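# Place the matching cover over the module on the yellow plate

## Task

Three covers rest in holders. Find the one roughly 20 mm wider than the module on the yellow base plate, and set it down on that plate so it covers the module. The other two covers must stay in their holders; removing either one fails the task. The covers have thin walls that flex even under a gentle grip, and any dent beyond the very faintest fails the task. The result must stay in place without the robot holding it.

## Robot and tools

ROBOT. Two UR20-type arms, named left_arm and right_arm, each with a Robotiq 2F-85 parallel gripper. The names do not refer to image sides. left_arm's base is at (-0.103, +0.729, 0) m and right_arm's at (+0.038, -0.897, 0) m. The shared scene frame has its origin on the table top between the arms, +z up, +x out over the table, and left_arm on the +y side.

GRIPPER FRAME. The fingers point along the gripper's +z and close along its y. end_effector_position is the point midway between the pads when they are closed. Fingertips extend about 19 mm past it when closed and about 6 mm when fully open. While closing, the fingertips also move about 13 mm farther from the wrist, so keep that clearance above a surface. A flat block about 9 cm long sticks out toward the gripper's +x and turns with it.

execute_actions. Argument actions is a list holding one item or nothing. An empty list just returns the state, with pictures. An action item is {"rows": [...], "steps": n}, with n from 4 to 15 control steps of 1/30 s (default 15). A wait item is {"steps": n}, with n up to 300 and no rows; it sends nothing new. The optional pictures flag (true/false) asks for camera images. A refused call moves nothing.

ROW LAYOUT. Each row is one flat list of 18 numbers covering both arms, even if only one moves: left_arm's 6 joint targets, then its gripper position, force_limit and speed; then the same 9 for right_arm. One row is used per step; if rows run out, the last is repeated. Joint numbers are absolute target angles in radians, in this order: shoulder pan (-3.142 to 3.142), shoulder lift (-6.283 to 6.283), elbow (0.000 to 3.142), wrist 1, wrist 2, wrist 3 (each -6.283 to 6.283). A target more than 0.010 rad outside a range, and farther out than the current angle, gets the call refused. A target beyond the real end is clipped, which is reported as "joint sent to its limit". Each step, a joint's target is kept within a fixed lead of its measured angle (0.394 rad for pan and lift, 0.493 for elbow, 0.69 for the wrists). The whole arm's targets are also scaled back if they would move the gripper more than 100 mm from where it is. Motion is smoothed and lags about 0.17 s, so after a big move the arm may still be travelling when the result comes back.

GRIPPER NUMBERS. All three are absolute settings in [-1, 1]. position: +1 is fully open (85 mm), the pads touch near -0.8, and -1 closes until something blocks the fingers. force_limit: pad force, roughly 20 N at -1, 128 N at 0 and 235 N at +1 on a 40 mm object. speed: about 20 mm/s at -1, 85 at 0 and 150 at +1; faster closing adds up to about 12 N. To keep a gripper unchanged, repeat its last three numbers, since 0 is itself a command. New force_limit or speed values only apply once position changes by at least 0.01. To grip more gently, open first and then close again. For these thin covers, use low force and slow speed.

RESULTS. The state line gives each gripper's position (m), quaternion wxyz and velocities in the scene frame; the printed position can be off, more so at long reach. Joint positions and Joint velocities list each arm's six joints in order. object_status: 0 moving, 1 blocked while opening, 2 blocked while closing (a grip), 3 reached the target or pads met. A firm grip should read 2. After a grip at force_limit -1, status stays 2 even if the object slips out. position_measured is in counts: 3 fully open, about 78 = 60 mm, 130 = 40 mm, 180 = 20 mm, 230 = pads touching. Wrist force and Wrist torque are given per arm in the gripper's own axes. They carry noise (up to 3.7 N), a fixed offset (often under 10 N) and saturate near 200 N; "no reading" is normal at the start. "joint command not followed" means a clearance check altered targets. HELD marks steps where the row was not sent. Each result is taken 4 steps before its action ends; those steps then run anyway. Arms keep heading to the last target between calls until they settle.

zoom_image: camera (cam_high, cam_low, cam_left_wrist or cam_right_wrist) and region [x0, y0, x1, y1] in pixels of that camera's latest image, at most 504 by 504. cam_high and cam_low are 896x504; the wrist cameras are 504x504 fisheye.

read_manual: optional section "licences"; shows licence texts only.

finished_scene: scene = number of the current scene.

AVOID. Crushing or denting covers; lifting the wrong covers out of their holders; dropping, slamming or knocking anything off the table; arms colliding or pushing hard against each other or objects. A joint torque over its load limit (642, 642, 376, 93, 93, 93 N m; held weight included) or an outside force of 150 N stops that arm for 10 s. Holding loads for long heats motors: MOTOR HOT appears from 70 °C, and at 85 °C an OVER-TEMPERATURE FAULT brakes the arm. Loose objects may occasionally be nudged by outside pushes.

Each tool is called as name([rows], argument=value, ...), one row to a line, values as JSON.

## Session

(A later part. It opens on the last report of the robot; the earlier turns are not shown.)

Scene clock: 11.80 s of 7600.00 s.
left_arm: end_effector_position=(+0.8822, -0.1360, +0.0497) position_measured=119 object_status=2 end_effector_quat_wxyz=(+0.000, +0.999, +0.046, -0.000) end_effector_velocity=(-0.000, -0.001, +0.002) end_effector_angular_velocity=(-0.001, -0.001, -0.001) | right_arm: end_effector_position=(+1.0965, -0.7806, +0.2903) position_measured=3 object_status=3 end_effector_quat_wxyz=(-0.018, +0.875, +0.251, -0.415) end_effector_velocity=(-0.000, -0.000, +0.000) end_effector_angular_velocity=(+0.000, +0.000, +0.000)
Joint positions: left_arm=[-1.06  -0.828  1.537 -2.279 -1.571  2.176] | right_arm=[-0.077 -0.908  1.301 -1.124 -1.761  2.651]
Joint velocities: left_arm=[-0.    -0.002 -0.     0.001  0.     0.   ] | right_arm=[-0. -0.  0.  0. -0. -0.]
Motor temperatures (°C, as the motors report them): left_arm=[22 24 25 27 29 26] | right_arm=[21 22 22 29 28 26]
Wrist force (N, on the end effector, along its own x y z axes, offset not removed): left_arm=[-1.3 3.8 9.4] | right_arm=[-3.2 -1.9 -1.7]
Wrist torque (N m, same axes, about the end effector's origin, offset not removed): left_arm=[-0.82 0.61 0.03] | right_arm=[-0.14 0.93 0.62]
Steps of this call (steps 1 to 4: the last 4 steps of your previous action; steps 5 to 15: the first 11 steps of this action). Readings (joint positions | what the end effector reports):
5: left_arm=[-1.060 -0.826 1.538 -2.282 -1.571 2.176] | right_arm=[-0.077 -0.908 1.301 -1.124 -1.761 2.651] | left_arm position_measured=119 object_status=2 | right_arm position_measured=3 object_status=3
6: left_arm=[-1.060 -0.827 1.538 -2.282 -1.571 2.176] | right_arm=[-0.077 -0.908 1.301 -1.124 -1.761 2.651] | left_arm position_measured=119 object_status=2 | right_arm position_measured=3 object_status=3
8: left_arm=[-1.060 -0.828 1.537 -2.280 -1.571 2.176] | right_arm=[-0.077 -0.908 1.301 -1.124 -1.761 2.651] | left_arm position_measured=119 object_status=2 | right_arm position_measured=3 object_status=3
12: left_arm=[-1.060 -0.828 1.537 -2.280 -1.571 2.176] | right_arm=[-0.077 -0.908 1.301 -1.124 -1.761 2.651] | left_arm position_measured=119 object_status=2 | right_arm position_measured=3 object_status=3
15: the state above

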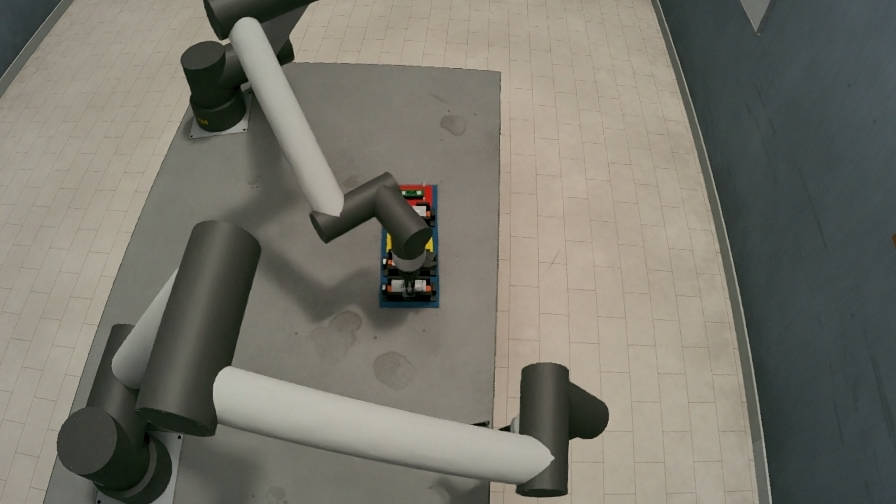

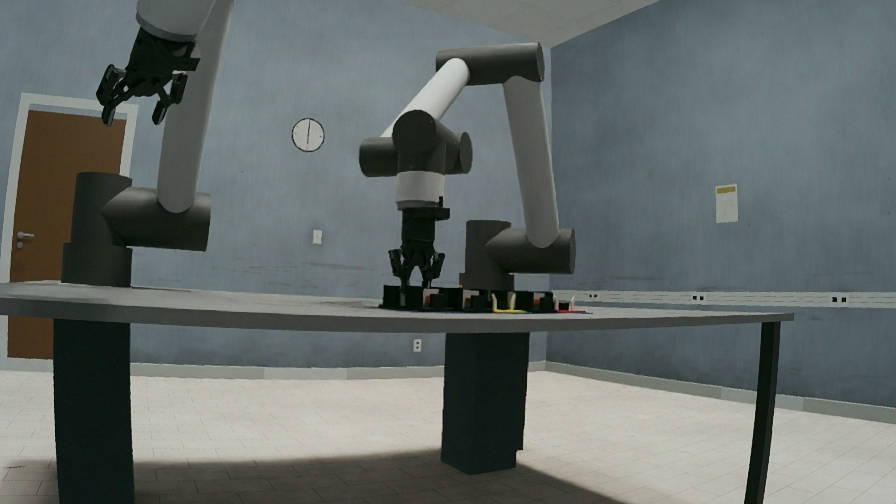

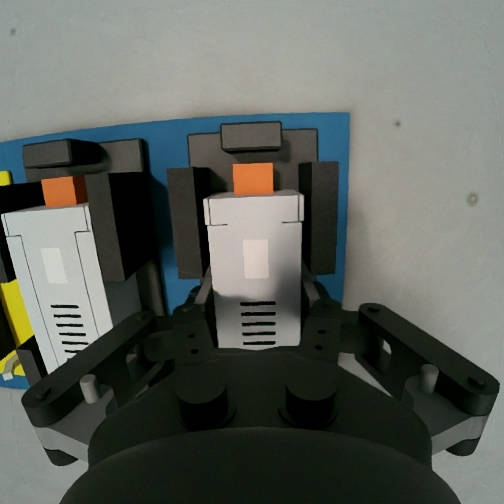

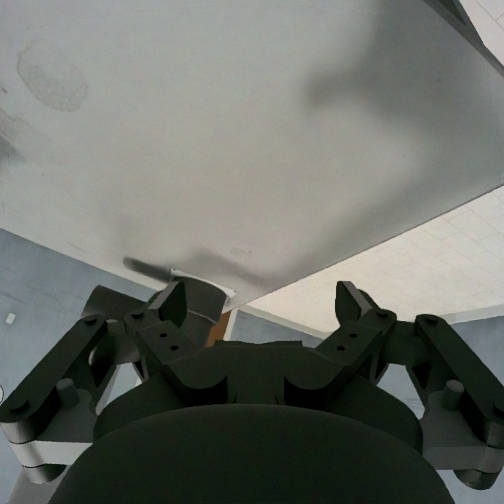

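execute_actions([
  {"rows":[[-1.0595,-0.8284,1.537,-2.2794,-1.571,2.176,0.25,-1,0,-0.077,-0.908,1.301,-1.124,-1.761,2.651,1,-1,0]],"steps":10},
])

execute_actions([
  {"rows":[[-1.0599,-0.8205,1.5385,-2.2888,-1.571,2.176,0.25,-1,0,-0.077,-0.908,1.301,-1.124,-1.761,2.651,1,-1,0]],"steps":12},
], pictures=true)

execute_actions([
  {"rows":[[-1.0599,-0.8205,1.5385,-2.2888,-1.571,2.176,-1,-0.9,-1,-0.077,-0.908,1.301,-1.124,-1.761,2.651,1,-1,0]]},
])

execute_actions([
  {"steps":16},
])

execute_actions([
  {"rows":[[-1.0599,-0.8227,1.5378,-2.2859,-1.571,2.176,-1,-0.9,-1,-0.077,-0.908,1.301,-1.124,-1.761,2.651,1,-1,0]]},
], pictures=true)

Scene clock: 12.40 s of 7600.00 s.
left_arm: end_effector_position=(+0.8822, -0.1360, +0.0498) position_measured=101 object_status=0 end_effector_quat_wxyz=(+0.000, +0.999, +0.046, -0.000) end_effector_velocity=(-0.000, -0.000, +0.001) end_effector_angular_velocity=(-0.000, -0.001, -0.000) | right_arm: end_effector_position=(+1.0965, -0.7806, +0.2903) position_measured=3 object_status=3 end_effector_quat_wxyz=(-0.018, +0.875, +0.251, -0.415) end_effector_velocity=(-0.000, -0.000, -0.000) end_effector_angular_velocity=(+0.000, +0.000, -0.001)
Joint positions: left_arm=[-1.06  -0.828  1.537 -2.279 -1.571  2.176] | right_arm=[-0.077 -0.908  1.301 -1.124 -1.761  2.651]
Joint velocities: left_arm=[-0.    -0.001  0.     0.     0.    -0.   ] | right_arm=[-0.     0.    -0.     0.     0.001 -0.   ]
Motor temperatures (°C, as the motors report them): left_arm=[22 24 25 27 29 26] | right_arm=[21 22 22 29 28 26]
Wrist force (N, on the end effector, along its own x y z axes, offset not removed): left_arm=[-2.3 -0.3 3.1] | right_arm=[-3.0 2.1 1.9]
Wrist torque (N m, same axes, about the end effector's origin, offset not removed): left_arm=[-0.35 0.70 -0.10] | right_arm=[0.68 0.88 0.65]
Steps of this call (steps 1 to 4: the last 4 steps of your previous action; steps 5 to 12: the robot went on to your last target; steps 13 to 18: the first 6 steps of this action). Readings (joint positions | what the end effector reports):
13: left_arm=[-1.060 -0.828 1.537 -2.279 -1.571 2.176] | right_arm=[-0.077 -0.908 1.301 -1.124 -1.761 2.651] | left_arm position_measured=119 object_status=0 | right_arm position_measured=3 object_status=3
14: left_arm=[-1.060 -0.828 1.537 -2.279 -1.571 2.176] | right_arm=[-0.077 -0.908 1.301 -1.124 -1.761 2.651] | left_arm position_measured=119 object_status=0 | right_arm position_measured=3 object_status=3
16: left_arm=[-1.060 -0.828 1.537 -2.279 -1.571 2.176] | right_arm=[-0.077 -0.908 1.301 -1.124 -1.761 2.651] | left_arm position_measured=110 object_status=0 | right_arm position_measured=3 object_status=3
18: the state above

Scene clock: 12.80 s of 7600.00 s.
left_arm: end_effector_position=(+0.8824, -0.1367, +0.0408) position_measured=98 object_status=3 end_effector_quat_wxyz=(+0.000, +0.999, +0.045, -0.000) end_effector_velocity=(-0.001, -0.001, -0.010) end_effector_angular_velocity=(+0.001, +0.000, -0.002) | right_arm: end_effector_position=(+1.0965, -0.7806, +0.2903) position_measured=3 object_status=3 end_effector_quat_wxyz=(-0.018, +0.875, +0.251, -0.415) end_effector_velocity=(+0.000, +0.000, +0.000) end_effector_angular_velocity=(-0.000, -0.001, +0.000)
Joint positions: left_arm=[-1.06  -0.821  1.538 -2.288 -1.571  2.176] | right_arm=[-0.077 -0.908  1.301 -1.124 -1.761  2.651]
Joint velocities: left_arm=[-0.001  0.008  0.002 -0.009  0.     0.001] | right_arm=[ 0. -0. -0. -0. -0. -0.]
Motor temperatures (°C, as the motors report them): left_arm=[22 24 25 27 29 26] | right_arm=[21 22 22 29 28 26]
Wrist force (N, on the end effector, along its own x y z axes, offset not removed): left_arm=[-0.9 -4.6 5.1] | right_arm=[-4.9 2.3 -3.1]
Wrist torque (N m, same axes, about the end effector's origin, offset not removed): left_arm=[-1.25 0.40 -0.10] | right_arm=[0.82 1.25 0.51]
Steps of this call (steps 1 to 4: the last 4 steps of your previous action; steps 5 to 12: the first 8 steps of this action). Readings (joint positions | what the end effector reports):
5: left_arm=[-1.060 -0.828 1.537 -2.279 -1.571 2.176] | right_arm=[-0.077 -0.908 1.301 -1.124 -1.761 2.651] | left_arm position_measured=98 object_status=0 | right_arm position_measured=3 object_status=3
6: left_arm=[-1.060 -0.827 1.537 -2.281 -1.571 2.176] | right_arm=[-0.077 -0.908 1.301 -1.124 -1.761 2.651] | left_arm position_measured=98 object_status=0 | right_arm position_measured=3 object_status=3
8: left_arm=[-1.060 -0.824 1.538 -2.285 -1.571 2.176] | right_arm=[-0.077 -0.908 1.301 -1.124 -1.761 2.651] | left_arm position_measured=98 object_status=0 | right_arm position_measured=3 object_status=3
12: the state above

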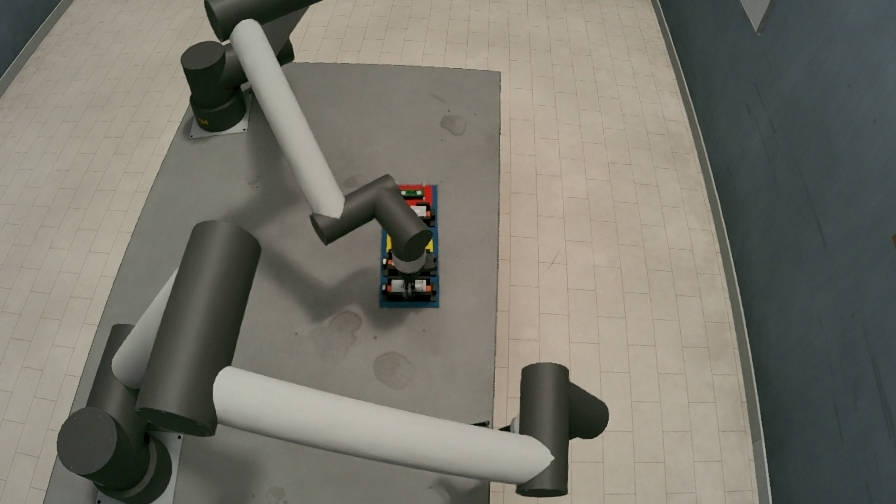

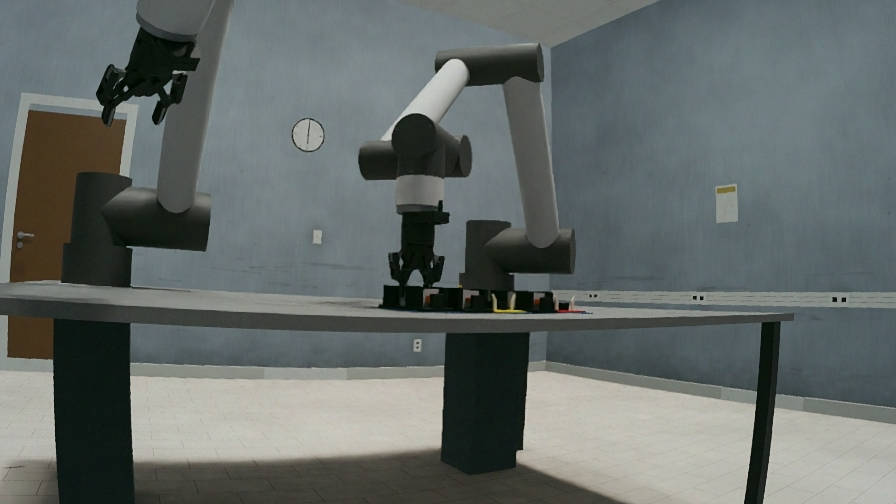

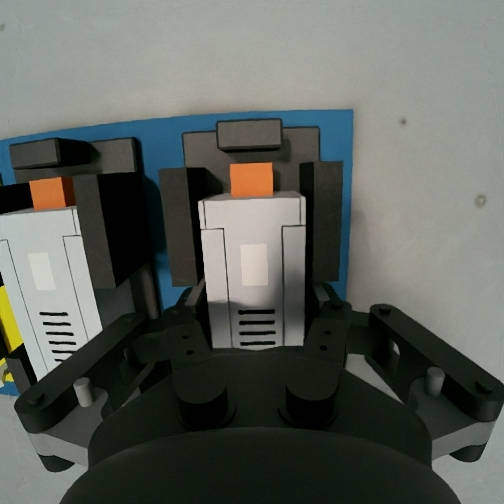

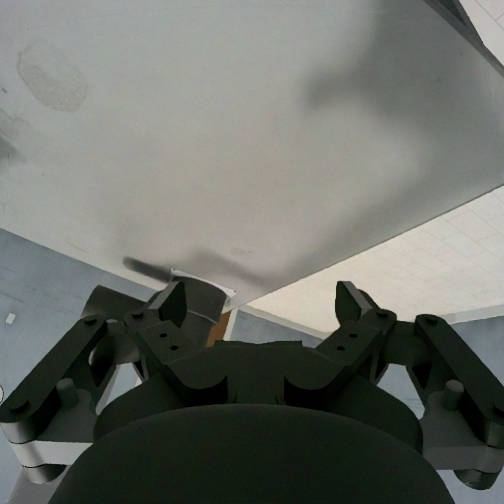

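Scene clock: 13.30 s of 7600.00 s.
left_arm: end_effector_position=(+0.8822, -0.1368, +0.0400) position_measured=112 object_status=0 end_effector_quat_wxyz=(+0.000, +0.999, +0.045, -0.000) end_effector_velocity=(+0.000, +0.001, -0.003) end_effector_angular_velocity=(+0.002, +0.000, -0.001) | right_arm: end_effector_position=(+1.0965, -0.7806, +0.2903) position_measured=3 object_status=3 end_effector_quat_wxyz=(-0.018, +0.875, +0.251, -0.415) end_effector_velocity=(-0.000, -0.000, +0.001) end_effector_angular_velocity=(-0.000, -0.001, -0.000)
Joint positions: left_arm=[-1.06  -0.821  1.539 -2.289 -1.571  2.176] | right_arm=[-0.077 -0.908  1.301 -1.124 -1.761  2.651]
Joint velocities: left_arm=[ 0.     0.002 -0.    -0.     0.001  0.001] | right_arm=[-0.    -0.001  0.     0.    -0.     0.   ]
Motor temperatures (°C, as the motors report them): left_arm=[22 24 25 27 29 26] | right_arm=[21 22 22 29 28 26]
Wrist force (N, on the end effector, along its own x y z axes, offset not removed): left_arm=[-0.7 -9.9 4.7] | right_arm=[-2.5 2.9 -4.9]
Wrist torque (N m, same axes, about the end effector's origin, offset not removed): left_arm=[-1.18 0.27 -0.10] | right_arm=[0.81 0.85 0.60]
Steps of this call (steps 1 to 4: the last 4 steps of your previous action; steps 5 to 15: the first 11 steps of this action). Readings (joint positions | what the end effector reports):
5: left_arm=[-1.060 -0.821 1.538 -2.289 -1.571 2.176] | right_arm=[-0.077 -0.908 1.301 -1.124 -1.761 2.651] | left_arm position_measured=98 object_status=0 | right_arm position_measured=3 object_status=3
6: left_arm=[-1.060 -0.821 1.538 -2.289 -1.571 2.176] | right_arm=[-0.077 -0.908 1.301 -1.124 -1.761 2.651] | left_arm position_measured=98 object_status=0 | right_arm position_measured=3 object_status=3
8: left_arm=[-1.060 -0.821 1.538 -2.289 -1.571 2.176] | right_arm=[-0.077 -0.908 1.301 -1.124 -1.761 2.651] | left_arm position_measured=100 object_status=0 | right_arm position_measured=3 object_status=3
12: left_arm=[-1.060 -0.821 1.538 -2.289 -1.571 2.176] | right_arm=[-0.077 -0.908 1.301 -1.124 -1.761 2.651] | left_arm position_measured=107 object_status=0 | right_arm position_measured=3 object_status=3
15: the state above

Scene clock: 13.83 s of 7600.00 s.
left_arm: end_effector_position=(+0.8822, -0.1367, +0.0400) position_measured=122 object_status=2 end_effector_quat_wxyz=(+0.000, +0.999, +0.045, -0.000) end_effector_velocity=(+0.001, +0.001, +0.000) end_effector_angular_velocity=(-0.001, -0.000, +0.001) | right_arm: end_effector_position=(+1.0965, -0.7806, +0.2903) position_measured=3 object_status=3 end_effector_quat_wxyz=(-0.018, +0.875, +0.251, -0.415) end_effector_velocity=(+0.000, -0.000, +0.000) end_effector_angular_velocity=(-0.000, -0.000, -0.000)
Joint positions: left_arm=[-1.06  -0.821  1.539 -2.289 -1.571  2.176] | right_arm=[-0.077 -0.908  1.301 -1.124 -1.761  2.651]
Joint velocities: left_arm=[ 0.001  0.    -0.001 -0.    -0.     0.   ] | right_arm=[-0. -0.  0. -0. -0. -0.]
Motor temperatures (°C, as the motors report them): left_arm=[22 24 25 27 29 26] | right_arm=[21 22 22 29 28 26]
Wrist force (N, on the end effector, along its own x y z axes, offset not removed): left_arm=[2.2 -16.0 -6.0] | right_arm=[0.8 0.2 -4.4]
Wrist torque (N m, same axes, about the end effector's origin, offset not removed): left_arm=[-1.15 -0.13 0.02] | right_arm=[0.34 0.24 0.66]
Kept back: nothing.
Steps of this call (steps 1 to 4: the last 4 steps of your previous action; steps 5 to 15: the robot went on to your last target; step 16: nothing new was sent). Readings (joint positions | what the end effector reports):
1: left_arm=[-1.060 -0.821 1.539 -2.289 -1.571 2.176] | right_arm=[-0.077 -0.908 1.301 -1.124 -1.761 2.651] | left_arm position_measured=114 object_status=0 | right_arm position_measured=3 object_status=3
2: left_arm=[-1.060 -0.821 1.539 -2.289 -1.571 2.176] | right_arm=[-0.077 -0.908 1.301 -1.124 -1.761 2.651] | left_arm position_measured=115 object_status=0 | right_arm position_measured=3 object_status=3
4: left_arm=[-1.060 -0.821 1.539 -2.289 -1.571 2.176] | right_arm=[-0.077 -0.908 1.301 -1.124 -1.761 2.651] | left_arm position_measured=118 object_status=0 | right_arm position_measured=3 object_status=3
8: left_arm=[-1.060 -0.821 1.539 -2.289 -1.571 2.176] | right_arm=[-0.077 -0.908 1.301 -1.124 -1.761 2.651] | left_arm position_measured=122 object_status=0 | right_arm position_measured=3 object_status=3
16: the state above
All arms were judged still, so your last target was given up. Only a new action makes them travel on or press farther. Fingers that are still opening or closing keep moving.

Scene clock: 14.20 s of 7600.00 s.
left_arm: end_effector_position=(+0.8822, -0.1367, +0.0425) position_measured=122 object_status=2 end_effector_quat_wxyz=(-0.000, +0.999, +0.045, -0.000) end_effector_velocity=(-0.000, +0.000, +0.002) end_effector_angular_velocity=(-0.000, -0.000, -0.001) | right_arm: end_effector_position=(+1.0965, -0.7806, +0.2903) position_measured=3 object_status=3 end_effector_quat_wxyz=(-0.018, +0.875, +0.251, -0.415) end_effector_velocity=(+0.000, +0.000, +0.001) end_effector_angular_velocity=(+0.000, -0.001, -0.000)
Joint positions: left_arm=[-1.06  -0.822  1.538 -2.286 -1.571  2.176] | right_arm=[-0.077 -0.908  1.301 -1.124 -1.761  2.651]
Joint velocities: left_arm=[ 0.    -0.002  0.     0.001 -0.     0.001] | right_arm=[ 0.    -0.    -0.001  0.     0.001  0.   ]
Motor temperatures (°C, as the motors report them): left_arm=[22 24 25 27 29 26] | right_arm=[21 22 22 29 28 26]
Wrist force (N, on the end effector, along its own x y z axes, offset not removed): left_arm=[1.7 -6.7 13.1] | right_arm=[-0.5 0.4 1.6]
Wrist torque (N m, same axes, about the end effector's origin, offset not removed): left_arm=[-0.02 -0.04 0.01] | right_arm=[0.37 0.34 0.71]
Steps of this call (steps 1 to 11: the first 11 steps of this action). Readings (joint positions | what the end effector reports):
1: left_arm=[-1.060 -0.821 1.539 -2.289 -1.571 2.176] | right_arm=[-0.077 -0.908 1.301 -1.124 -1.761 2.651] | left_arm position_measured=122 object_status=2 | right_arm position_measured=3 object_status=3
2: left_arm=[-1.060 -0.821 1.539 -2.288 -1.571 2.176] | right_arm=[-0.077 -0.908 1.301 -1.124 -1.761 2.651] | left_arm position_measured=122 object_status=2 | right_arm position_measured=3 object_status=3
4: left_arm=[-1.060 -0.822 1.538 -2.287 -1.571 2.176] | right_arm=[-0.077 -0.908 1.301 -1.124 -1.761 2.651] | left_arm position_measured=122 object_status=2 | right_arm position_measured=3 object_status=3
8: left_arm=[-1.060 -0.822 1.538 -2.286 -1.571 2.176] | right_arm=[-0.077 -0.908 1.301 -1.124 -1.761 2.651] | left_arm position_measured=122 object_status=2 | right_arm position_measured=3 object_status=3
11: the state above

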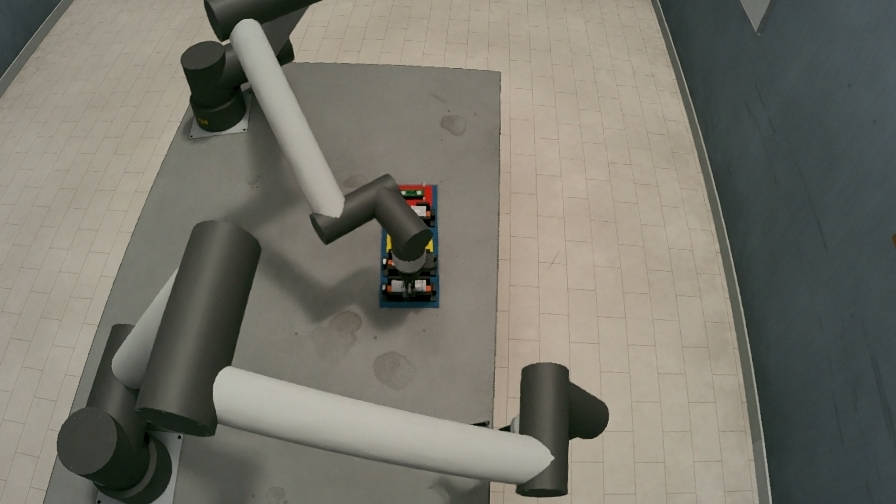

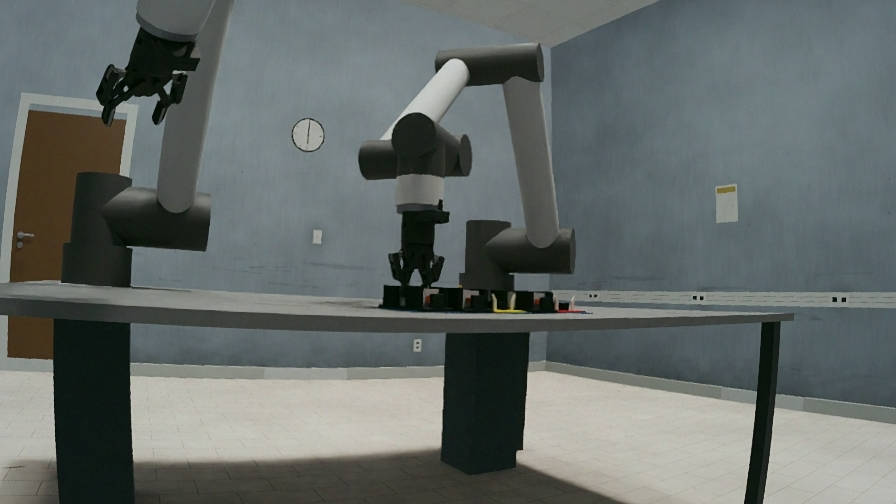

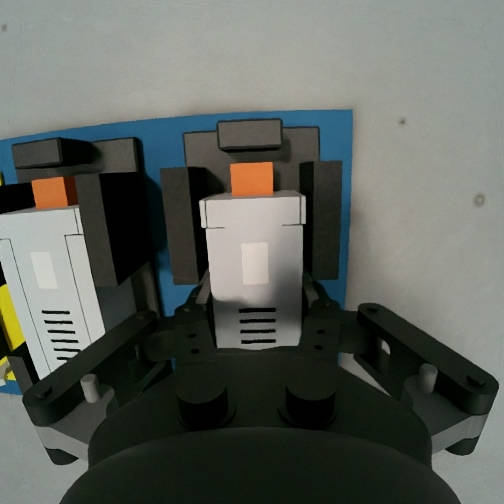

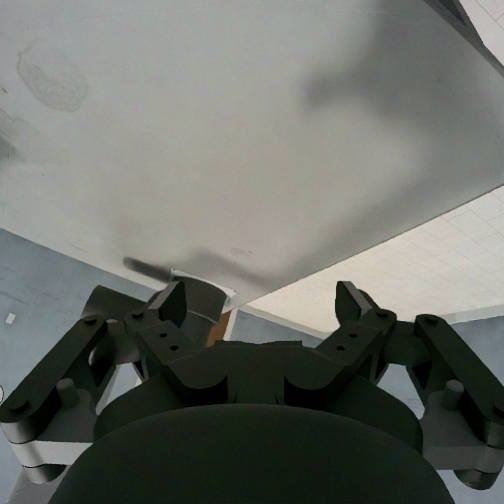

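execute_actions([
  {"rows":[[-1.0597,-0.8266,1.5369,-2.2811,-1.571,2.176,-1,-0.9,-1,-0.077,-0.908,1.301,-1.124,-1.761,2.651,1,-1,0]]},
], pictures=true)

Scene clock: 14.70 s of 7600.00 s.
left_arm: end_effector_position=(+0.8822, -0.1365, +0.0477) position_measured=122 object_status=2 end_effector_quat_wxyz=(+0.000, +0.999, +0.045, -0.000) end_effector_velocity=(-0.000, -0.001, +0.001) end_effector_angular_velocity=(-0.000, -0.000, +0.001) | right_arm: end_effector_position=(+1.0965, -0.7806, +0.2903) position_measured=3 object_status=3 end_effector_quat_wxyz=(-0.018, +0.875, +0.251, -0.415) end_effector_velocity=(-0.000, +0.000, -0.000) end_effector_angular_velocity=(+0.000, +0.000, -0.001)
Joint positions: left_arm=[-1.06  -0.827  1.537 -2.281 -1.571  2.176] | right_arm=[-0.077 -0.908  1.301 -1.124 -1.761  2.651]
Joint velocities: left_arm=[-0.001 -0.001 -0.     0.001 -0.    -0.002] | right_arm=[ 0.     0.    -0.     0.     0.001  0.   ]
Motor temperatures (°C, as the motors report them): left_arm=[22 24 25 27 29 26] | right_arm=[21 22 22 29 28 26]
Wrist force (N, on the end effector, along its own x y z axes, offset not removed): left_arm=[-1.1 -5.4 14.5] | right_arm=[-0.9 1.5 -3.7]
Wrist torque (N m, same axes, about the end effector's origin, offset not removed): left_arm=[-0.48 0.38 -0.16] | right_arm=[0.48 0.53 0.56]
Steps of this call (steps 1 to 4: the last 4 steps of your previous action; steps 5 to 15: the first 11 steps of this action). Readings (joint positions | what the end effector reports):
5: left_arm=[-1.060 -0.823 1.538 -2.286 -1.571 2.176] | right_arm=[-0.077 -0.908 1.301 -1.124 -1.761 2.651] | left_arm position_measured=122 object_status=2 | right_arm position_measured=3 object_status=3
6: left_arm=[-1.060 -0.823 1.538 -2.285 -1.571 2.176] | right_arm=[-0.077 -0.908 1.301 -1.124 -1.761 2.651] | left_arm position_measured=122 object_status=2 | right_arm position_measured=3 object_status=3
8: left_arm=[-1.060 -0.825 1.537 -2.283 -1.571 2.176] | right_arm=[-0.077 -0.908 1.301 -1.124 -1.761 2.651] | left_arm position_measured=122 object_status=2 | right_arm position_measured=3 object_status=3
12: left_arm=[-1.060 -0.826 1.537 -2.281 -1.571 2.176] | right_arm=[-0.077 -0.908 1.301 -1.124 -1.761 2.651] | left_arm position_measured=122 object_status=2 | right_arm position_measured=3 object_status=3
15: the state above

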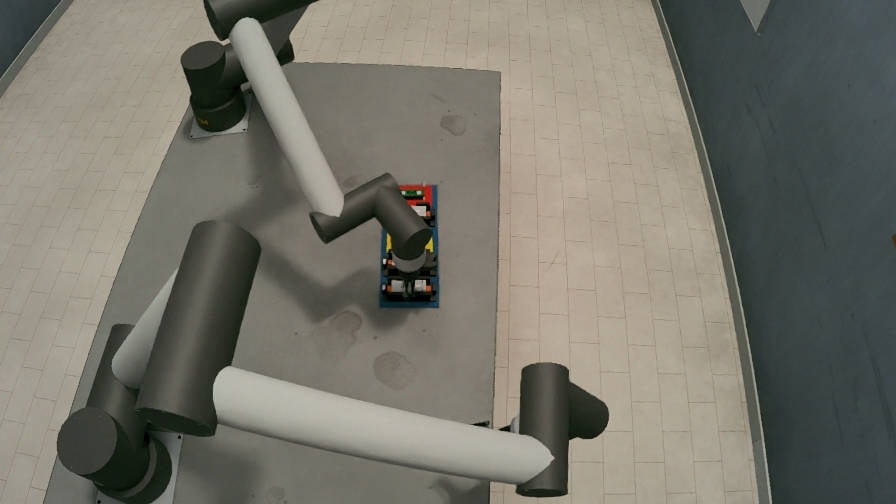

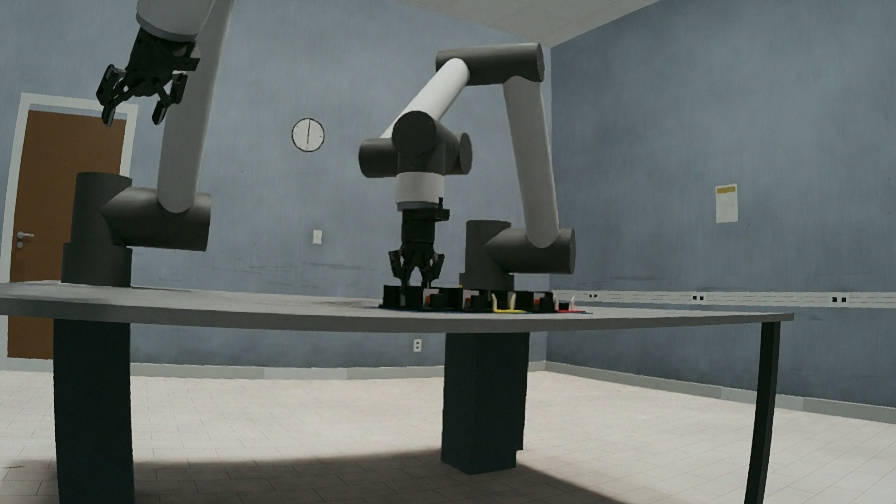

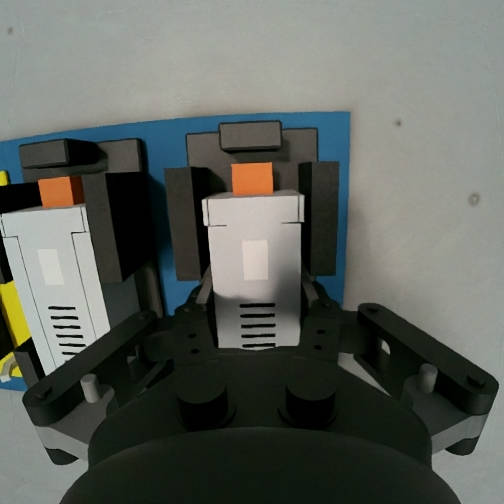

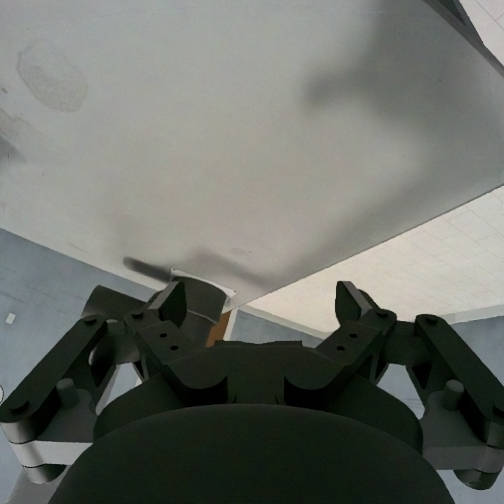

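execute_actions([
  {"rows":[[-1.0597,-0.8266,1.5369,-2.2811,-1.571,2.176,0.2,-1,0,-0.077,-0.908,1.301,-1.124,-1.761,2.651,1,-1,0]],"steps":8},
])

execute_actions([
  {"rows":[[-1.0596,-0.8208,1.5391,-2.2891,-1.571,2.176,0.2,-1,0,-0.077,-0.908,1.301,-1.124,-1.761,2.651,1,-1,0]],"steps":10},
])

execute_actions([
  {"rows":[[-1.0596,-0.8208,1.5391,-2.2891,-1.571,2.176,-1,-0.8,-1,-0.077,-0.908,1.301,-1.124,-1.761,2.651,1,-1,0]]},
])

execute_actions([
  {"steps":16},
])

execute_actions([
  {"rows":[[-1.0596,-0.823,1.5384,-2.2862,-1.571,2.176,-1,-0.8,-1,-0.077,-0.908,1.301,-1.124,-1.761,2.651,1,-1,0]],"steps":10},
])

execute_actions([
  {"rows":[[-1.0596,-0.8252,1.5376,-2.2832,-1.571,2.176,-1,-0.8,-1,-0.077,-0.908,1.301,-1.124,-1.761,2.651,1,-1,0]]},
], pictures=true)

Scene clock: 18.30 s of 7600.00 s.
left_arm: end_effector_position=(+0.8823, -0.1364, +0.0478) position_measured=113 object_status=0 end_effector_quat_wxyz=(+0.000, +0.999, +0.046, -0.000) end_effector_velocity=(+0.001, +0.001, -0.001) end_effector_angular_velocity=(+0.001, +0.000, +0.001) | right_arm: end_effector_position=(+1.0965, -0.7806, +0.2903) position_measured=3 object_status=3 end_effector_quat_wxyz=(-0.018, +0.875, +0.251, -0.415) end_effector_velocity=(+0.000, +0.000, +0.000) end_effector_angular_velocity=(-0.000, +0.000, +0.000)
Joint positions: left_arm=[-1.06  -0.827  1.537 -2.281 -1.571  2.176] | right_arm=[-0.077 -0.908  1.301 -1.124 -1.761  2.651]
Joint velocities: left_arm=[ 0.001  0.001  0.    -0.     0.     0.   ] | right_arm=[ 0.  0. -0.  0. -0.  0.]
Motor temperatures (°C, as the motors report them): left_arm=[22 24 25 27 29 26] | right_arm=[21 22 22 29 28 26]
Wrist force (N, on the end effector, along its own x y z axes, offset not removed): left_arm=[-2.7 -3.4 6.4] | right_arm=[0.1 1.5 0.0]
Wrist torque (N m, same axes, about the end effector's origin, offset not removed): left_arm=[-0.92 0.84 -0.17] | right_arm=[0.52 0.39 0.40]
Steps of this call (steps 1 to 4: the last 4 steps of your previous action; steps 5 to 15: the robot went on to your last target; steps 16 to 90: nothing new was sent; then 0.47 s passed at rest; steps 91 to 94: the first 4 steps of this action). Readings (joint positions | what the end effector reports):
91: left_arm=[-1.060 -0.827 1.537 -2.281 -1.571 2.176] | right_arm=[-0.077 -0.908 1.301 -1.124 -1.761 2.651] | left_arm position_measured=122 object_status=0 | right_arm position_measured=3 object_status=3
92: left_arm=[-1.060 -0.827 1.537 -2.281 -1.571 2.176] | right_arm=[-0.077 -0.908 1.301 -1.124 -1.761 2.651] | left_arm position_measured=122 object_status=0 | right_arm position_measured=3 object_status=3
94: the state above

Scene clock: 18.63 s of 7600.00 s.
left_arm: end_effector_position=(+0.8824, -0.1363, +0.0415) position_measured=104 object_status=0 end_effector_quat_wxyz=(+0.000, +0.999, +0.046, -0.000) end_effector_velocity=(+0.001, +0.002, -0.016) end_effector_angular_velocity=(-0.001, -0.000, +0.002) | right_arm: end_effector_position=(+1.0965, -0.7806, +0.2903) position_measured=3 object_status=3 end_effector_quat_wxyz=(-0.018, +0.875, +0.251, -0.415) end_effector_velocity=(+0.000, +0.000, -0.000) end_effector_angular_velocity=(+0.000, -0.000, -0.000)
Joint positions: left_arm=[-1.06  -0.822  1.539 -2.288 -1.571  2.176] | right_arm=[-0.077 -0.908  1.301 -1.124 -1.761  2.651]
Joint velocities: left_arm=[ 0.002  0.012  0.005 -0.017 -0.     0.   ] | right_arm=[ 0.  0. -0. -0.  0. -0.]
Motor temperatures (°C, as the motors report them): left_arm=[22 24 25 27 29 26] | right_arm=[21 22 22 29 28 26]
Wrist force (N, on the end effector, along its own x y z axes, offset not removed): left_arm=[-2.3 -0.6 3.6] | right_arm=[-1.3 1.4 -1.1]
Wrist torque (N m, same axes, about the end effector's origin, offset not removed): left_arm=[-0.31 0.68 -0.09] | right_arm=[0.54 0.61 0.40]
Steps of this call (steps 1 to 4: the last 4 steps of your previous action; steps 5 to 10: the first 6 steps of this action). Readings (joint positions | what the end effector reports):
5: left_arm=[-1.060 -0.827 1.537 -2.281 -1.571 2.176] | right_arm=[-0.077 -0.908 1.301 -1.124 -1.761 2.651] | left_arm position_measured=104 object_status=0 | right_arm position_measured=3 object_status=3
6: left_arm=[-1.060 -0.826 1.537 -2.283 -1.571 2.176] | right_arm=[-0.077 -0.908 1.301 -1.124 -1.761 2.651] | left_arm position_measured=104 object_status=0 | right_arm position_measured=3 object_status=3
8: left_arm=[-1.060 -0.823 1.538 -2.286 -1.571 2.176] | right_arm=[-0.077 -0.908 1.301 -1.124 -1.761 2.651] | left_arm position_measured=104 object_status=0 | right_arm position_measured=3 object_status=3
10: the state above

Scene clock: 19.13 s of 7600.00 s.
left_arm: end_effector_position=(+0.8823, -0.1362, +0.0401) position_measured=117 object_status=0 end_effector_quat_wxyz=(+0.000, +0.999, +0.046, -0.000) end_effector_velocity=(-0.000, +0.000, +0.001) end_effector_angular_velocity=(-0.000, -0.000, +0.001) | right_arm: end_effector_position=(+1.0965, -0.7806, +0.2903) position_measured=3 object_status=3 end_effector_quat_wxyz=(-0.018, +0.875, +0.251, -0.415) end_effector_velocity=(-0.000, +0.001, +0.000) end_effector_angular_velocity=(+0.000, -0.000, +0.001)
Joint positions: left_arm=[-1.06  -0.821  1.539 -2.289 -1.571  2.176] | right_arm=[-0.077 -0.908  1.301 -1.124 -1.761  2.651]
Joint velocities: left_arm=[-0.    -0.001  0.001  0.    -0.    -0.001] | right_arm=[ 0.001 -0.     0.    -0.     0.    -0.   ]
Motor temperatures (°C, as the motors report them): left_arm=[22 24 25 27 29 26] | right_arm=[21 22 22 29 28 26]
Wrist force (N, on the end effector, along its own x y z axes, offset not removed): left_arm=[-1.6 -1.1 -0.2] | right_arm=[-4.0 2.3 -1.9]
Wrist torque (N m, same axes, about the end effector's origin, offset not removed): left_arm=[-0.40 0.57 -0.08] | right_arm=[0.74 1.29 0.47]
Steps of this call (steps 1 to 4: the last 4 steps of your previous action; steps 5 to 15: the first 11 steps of this action). Readings (joint positions | what the end effector reports):
5: left_arm=[-1.060 -0.821 1.539 -2.289 -1.571 2.176] | right_arm=[-0.077 -0.908 1.301 -1.124 -1.761 2.651] | left_arm position_measured=104 object_status=0 | right_arm position_measured=3 object_status=3
6: left_arm=[-1.060 -0.821 1.539 -2.289 -1.571 2.176] | right_arm=[-0.077 -0.908 1.301 -1.124 -1.761 2.651] | left_arm position_measured=104 object_status=0 | right_arm position_measured=3 object_status=3
8: left_arm=[-1.060 -0.821 1.539 -2.289 -1.571 2.176] | right_arm=[-0.077 -0.908 1.301 -1.124 -1.761 2.651] | left_arm position_measured=106 object_status=0 | right_arm position_measured=3 object_status=3
12: left_arm=[-1.060 -0.821 1.539 -2.289 -1.571 2.176] | right_arm=[-0.077 -0.908 1.301 -1.124 -1.761 2.651] | left_arm position_measured=113 object_status=0 | right_arm position_measured=3 object_status=3
15: the state above

Scene clock: 19.67 s of 7600.00 s.
left_arm: end_effector_position=(+0.8823, -0.1362, +0.0401) position_measured=125 object_status=2 end_effector_quat_wxyz=(+0.000, +0.999, +0.046, -0.000) end_effector_velocity=(+0.000, -0.000, +0.001) end_effector_angular_velocity=(-0.001, -0.000, -0.000) | right_arm: end_effector_position=(+1.0965, -0.7806, +0.2903) position_measured=3 object_status=3 end_effector_quat_wxyz=(-0.018, +0.875, +0.251, -0.415) end_effector_velocity=(-0.000, -0.000, -0.000) end_effector_angular_velocity=(-0.000, +0.000, +0.000)
Joint positions: left_arm=[-1.06  -0.821  1.539 -2.289 -1.571  2.176] | right_arm=[-0.077 -0.908  1.301 -1.124 -1.761  2.651]
Joint velocities: left_arm=[ 0. -0. -0. -0. -0.  0.] | right_arm=[ 0.    -0.     0.001 -0.    -0.     0.   ]
Motor temperatures (°C, as the motors report them): left_arm=[22 24 25 27 29 26] | right_arm=[21 22 22 29 28 26]
Wrist force (N, on the end effector, along its own x y z axes, offset not removed): left_arm=[-2.8 -2.4 -10.8] | right_arm=[-2.2 1.2 -3.1]
Wrist torque (N m, same axes, about the end effector's origin, offset not removed): left_arm=[-0.46 0.67 0.09] | right_arm=[0.51 0.78 0.47]
Kept back: nothing.
Steps of this call (steps 1 to 4: the last 4 steps of your previous action; steps 5 to 15: the robot went on to your last target; step 16: nothing new was sent). Readings (joint positions | what the end effector reports):
1: left_arm=[-1.060 -0.821 1.539 -2.289 -1.571 2.176] | right_arm=[-0.077 -0.908 1.301 -1.124 -1.761 2.651] | left_arm position_measured=119 object_status=0 | right_arm position_measured=3 object_status=3
2: left_arm=[-1.060 -0.821 1.539 -2.289 -1.571 2.176] | right_arm=[-0.077 -0.908 1.301 -1.124 -1.761 2.651] | left_arm position_measured=120 object_status=0 | right_arm position_measured=3 object_status=3
4: left_arm=[-1.060 -0.821 1.539 -2.289 -1.571 2.176] | right_arm=[-0.077 -0.908 1.301 -1.124 -1.761 2.651] | left_arm position_measured=123 object_status=0 | right_arm position_measured=3 object_status=3
8: left_arm=[-1.060 -0.821 1.539 -2.289 -1.571 2.176] | right_arm=[-0.077 -0.908 1.301 -1.124 -1.761 2.651] | left_arm position_measured=125 object_status=0 | right_arm position_measured=3 object_status=3
16: the state above
All arms were judged still, so your last target was given up. Only a new action makes them travel on or press farther. Fingers that are still opening or closing keep moving.

Scene clock: 19.87 s of 7600.00 s.
left_arm: end_effector_position=(+0.8822, -0.1361, +0.0419) position_measured=125 object_status=2 end_effector_quat_wxyz=(-0.000, +0.999, +0.046, -0.000) end_effector_velocity=(-0.000, -0.002, +0.005) end_effector_angular_velocity=(+0.001, +0.000, -0.001) | right_arm: end_effector_position=(+1.0965, -0.7806, +0.2903) position_measured=3 object_status=3 end_effector_quat_wxyz=(-0.018, +0.875, +0.251, -0.415) end_effector_velocity=(+0.000, +0.000, -0.001) end_effector_angular_velocity=(-0.000, +0.001, +0.000)
Joint positions: left_arm=[-1.06  -0.822  1.539 -2.287 -1.571  2.176] | right_arm=[-0.077 -0.908  1.301 -1.124 -1.761  2.651]
Joint velocities: left_arm=[-0.001 -0.003 -0.004  0.007  0.    -0.   ] | right_arm=[ 0.     0.001 -0.     0.    -0.     0.   ]
Motor temperatures (°C, as the motors report them): left_arm=[22 24 25 27 29 26] | right_arm=[21 22 22 29 28 26]
Wrist force (N, on the end effector, along its own x y z axes, offset not removed): left_arm=[1.4 4.6 17.2] | right_arm=[-3.7 -0.7 0.5]
Wrist torque (N m, same axes, about the end effector's origin, offset not removed): left_arm=[-0.59 0.15 -0.04] | right_arm=[0.09 1.12 0.70]
Steps of this call (steps 1 to 6: the first 6 steps of this action). Readings (joint positions | what the end effector reports):
1: left_arm=[-1.060 -0.821 1.539 -2.289 -1.571 2.176] | right_arm=[-0.077 -0.908 1.301 -1.124 -1.761 2.651] | left_arm position_measured=125 object_status=2 | right_arm position_measured=3 object_status=3
2: left_arm=[-1.060 -0.821 1.539 -2.289 -1.571 2.176] | right_arm=[-0.077 -0.908 1.301 -1.124 -1.761 2.651] | left_arm position_measured=125 object_status=2 | right_arm position_measured=3 object_status=3
4: left_arm=[-1.060 -0.822 1.539 -2.287 -1.571 2.176] | right_arm=[-0.077 -0.908 1.301 -1.124 -1.761 2.651] | left_arm position_measured=125 object_status=2 | right_arm position_measured=3 object_status=3
6: the state above

Scene clock: 20.37 s of 7600.00 s.
left_arm: end_effector_position=(+0.8823, -0.1362, +0.0457) position_measured=125 object_status=2 end_effector_quat_wxyz=(+0.000, +0.999, +0.046, -0.000) end_effector_velocity=(+0.000, +0.000, -0.001) end_effector_angular_velocity=(+0.001, +0.001, +0.000) | right_arm: end_effector_position=(+1.0965, -0.7806, +0.2903) position_measured=3 object_status=3 end_effector_quat_wxyz=(-0.018, +0.875, +0.251, -0.415) end_effector_velocity=(+0.000, +0.000, +0.000) end_effector_angular_velocity=(-0.000, -0.000, +0.000)
Joint positions: left_arm=[-1.06  -0.825  1.538 -2.283 -1.571  2.176] | right_arm=[-0.077 -0.908  1.301 -1.124 -1.761  2.651]
Joint velocities: left_arm=[ 0.     0.001 -0.     0.001 -0.     0.   ] | right_arm=[ 0. -0. -0.  0. -0.  0.]
Motor temperatures (°C, as the motors report them): left_arm=[22 24 25 27 29 26] | right_arm=[21 22 22 29 28 26]
Wrist force (N, on the end effector, along its own x y z axes, offset not removed): left_arm=[-3.4 3.8 19.2] | right_arm=[-3.9 1.0 -4.5]
Wrist torque (N m, same axes, about the end effector's origin, offset not removed): left_arm=[0.01 0.90 -0.04] | right_arm=[0.28 1.12 0.62]
Steps of this call (steps 1 to 4: the last 4 steps of your previous action; steps 5 to 15: the first 11 steps of this action). Readings (joint positions | what the end effector reports):
5: left_arm=[-1.060 -0.823 1.538 -2.286 -1.571 2.176] | right_arm=[-0.077 -0.908 1.301 -1.124 -1.761 2.651] | left_arm position_measured=125 object_status=2 | right_arm position_measured=3 object_status=3
6: left_arm=[-1.060 -0.823 1.538 -2.286 -1.571 2.176] | right_arm=[-0.077 -0.908 1.301 -1.124 -1.761 2.651] | left_arm position_measured=125 object_status=2 | right_arm position_measured=3 object_status=3
8: left_arm=[-1.060 -0.824 1.538 -2.284 -1.571 2.176] | right_arm=[-0.077 -0.908 1.301 -1.124 -1.761 2.651] | left_arm position_measured=125 object_status=2 | right_arm position_measured=3 object_status=3
12: left_arm=[-1.060 -0.825 1.538 -2.283 -1.571 2.176] | right_arm=[-0.077 -0.908 1.301 -1.124 -1.761 2.651] | left_arm position_measured=125 object_status=2 | right_arm position_measured=3 object_status=3
15: the state above

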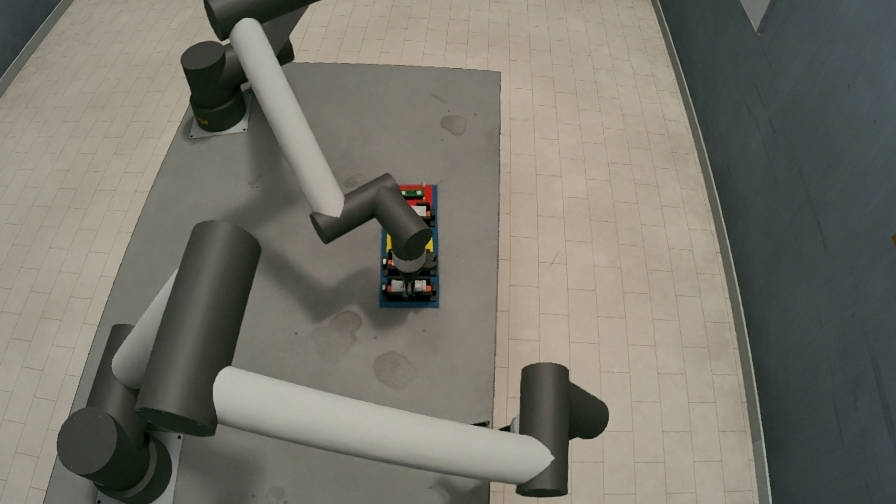

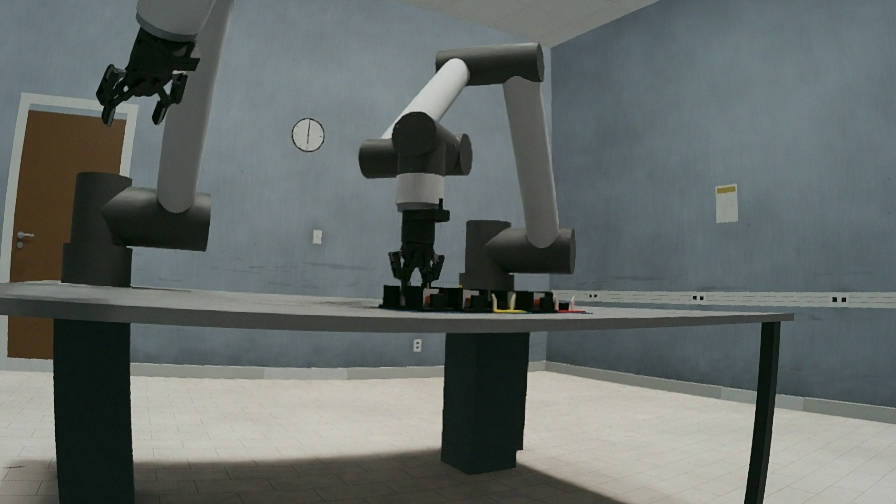

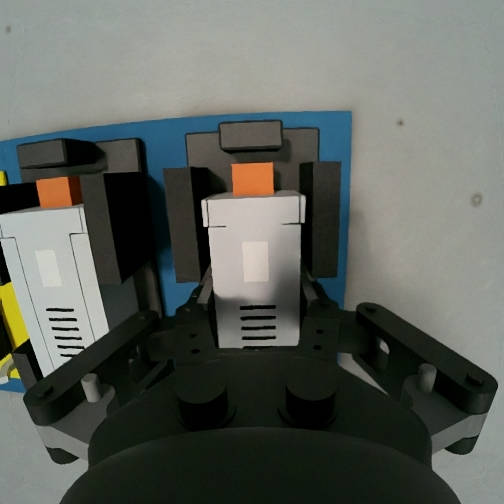

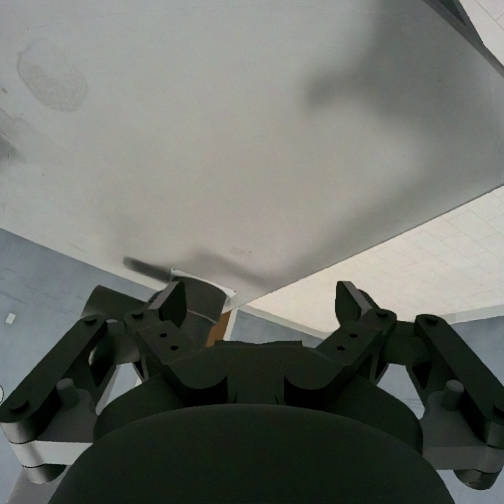

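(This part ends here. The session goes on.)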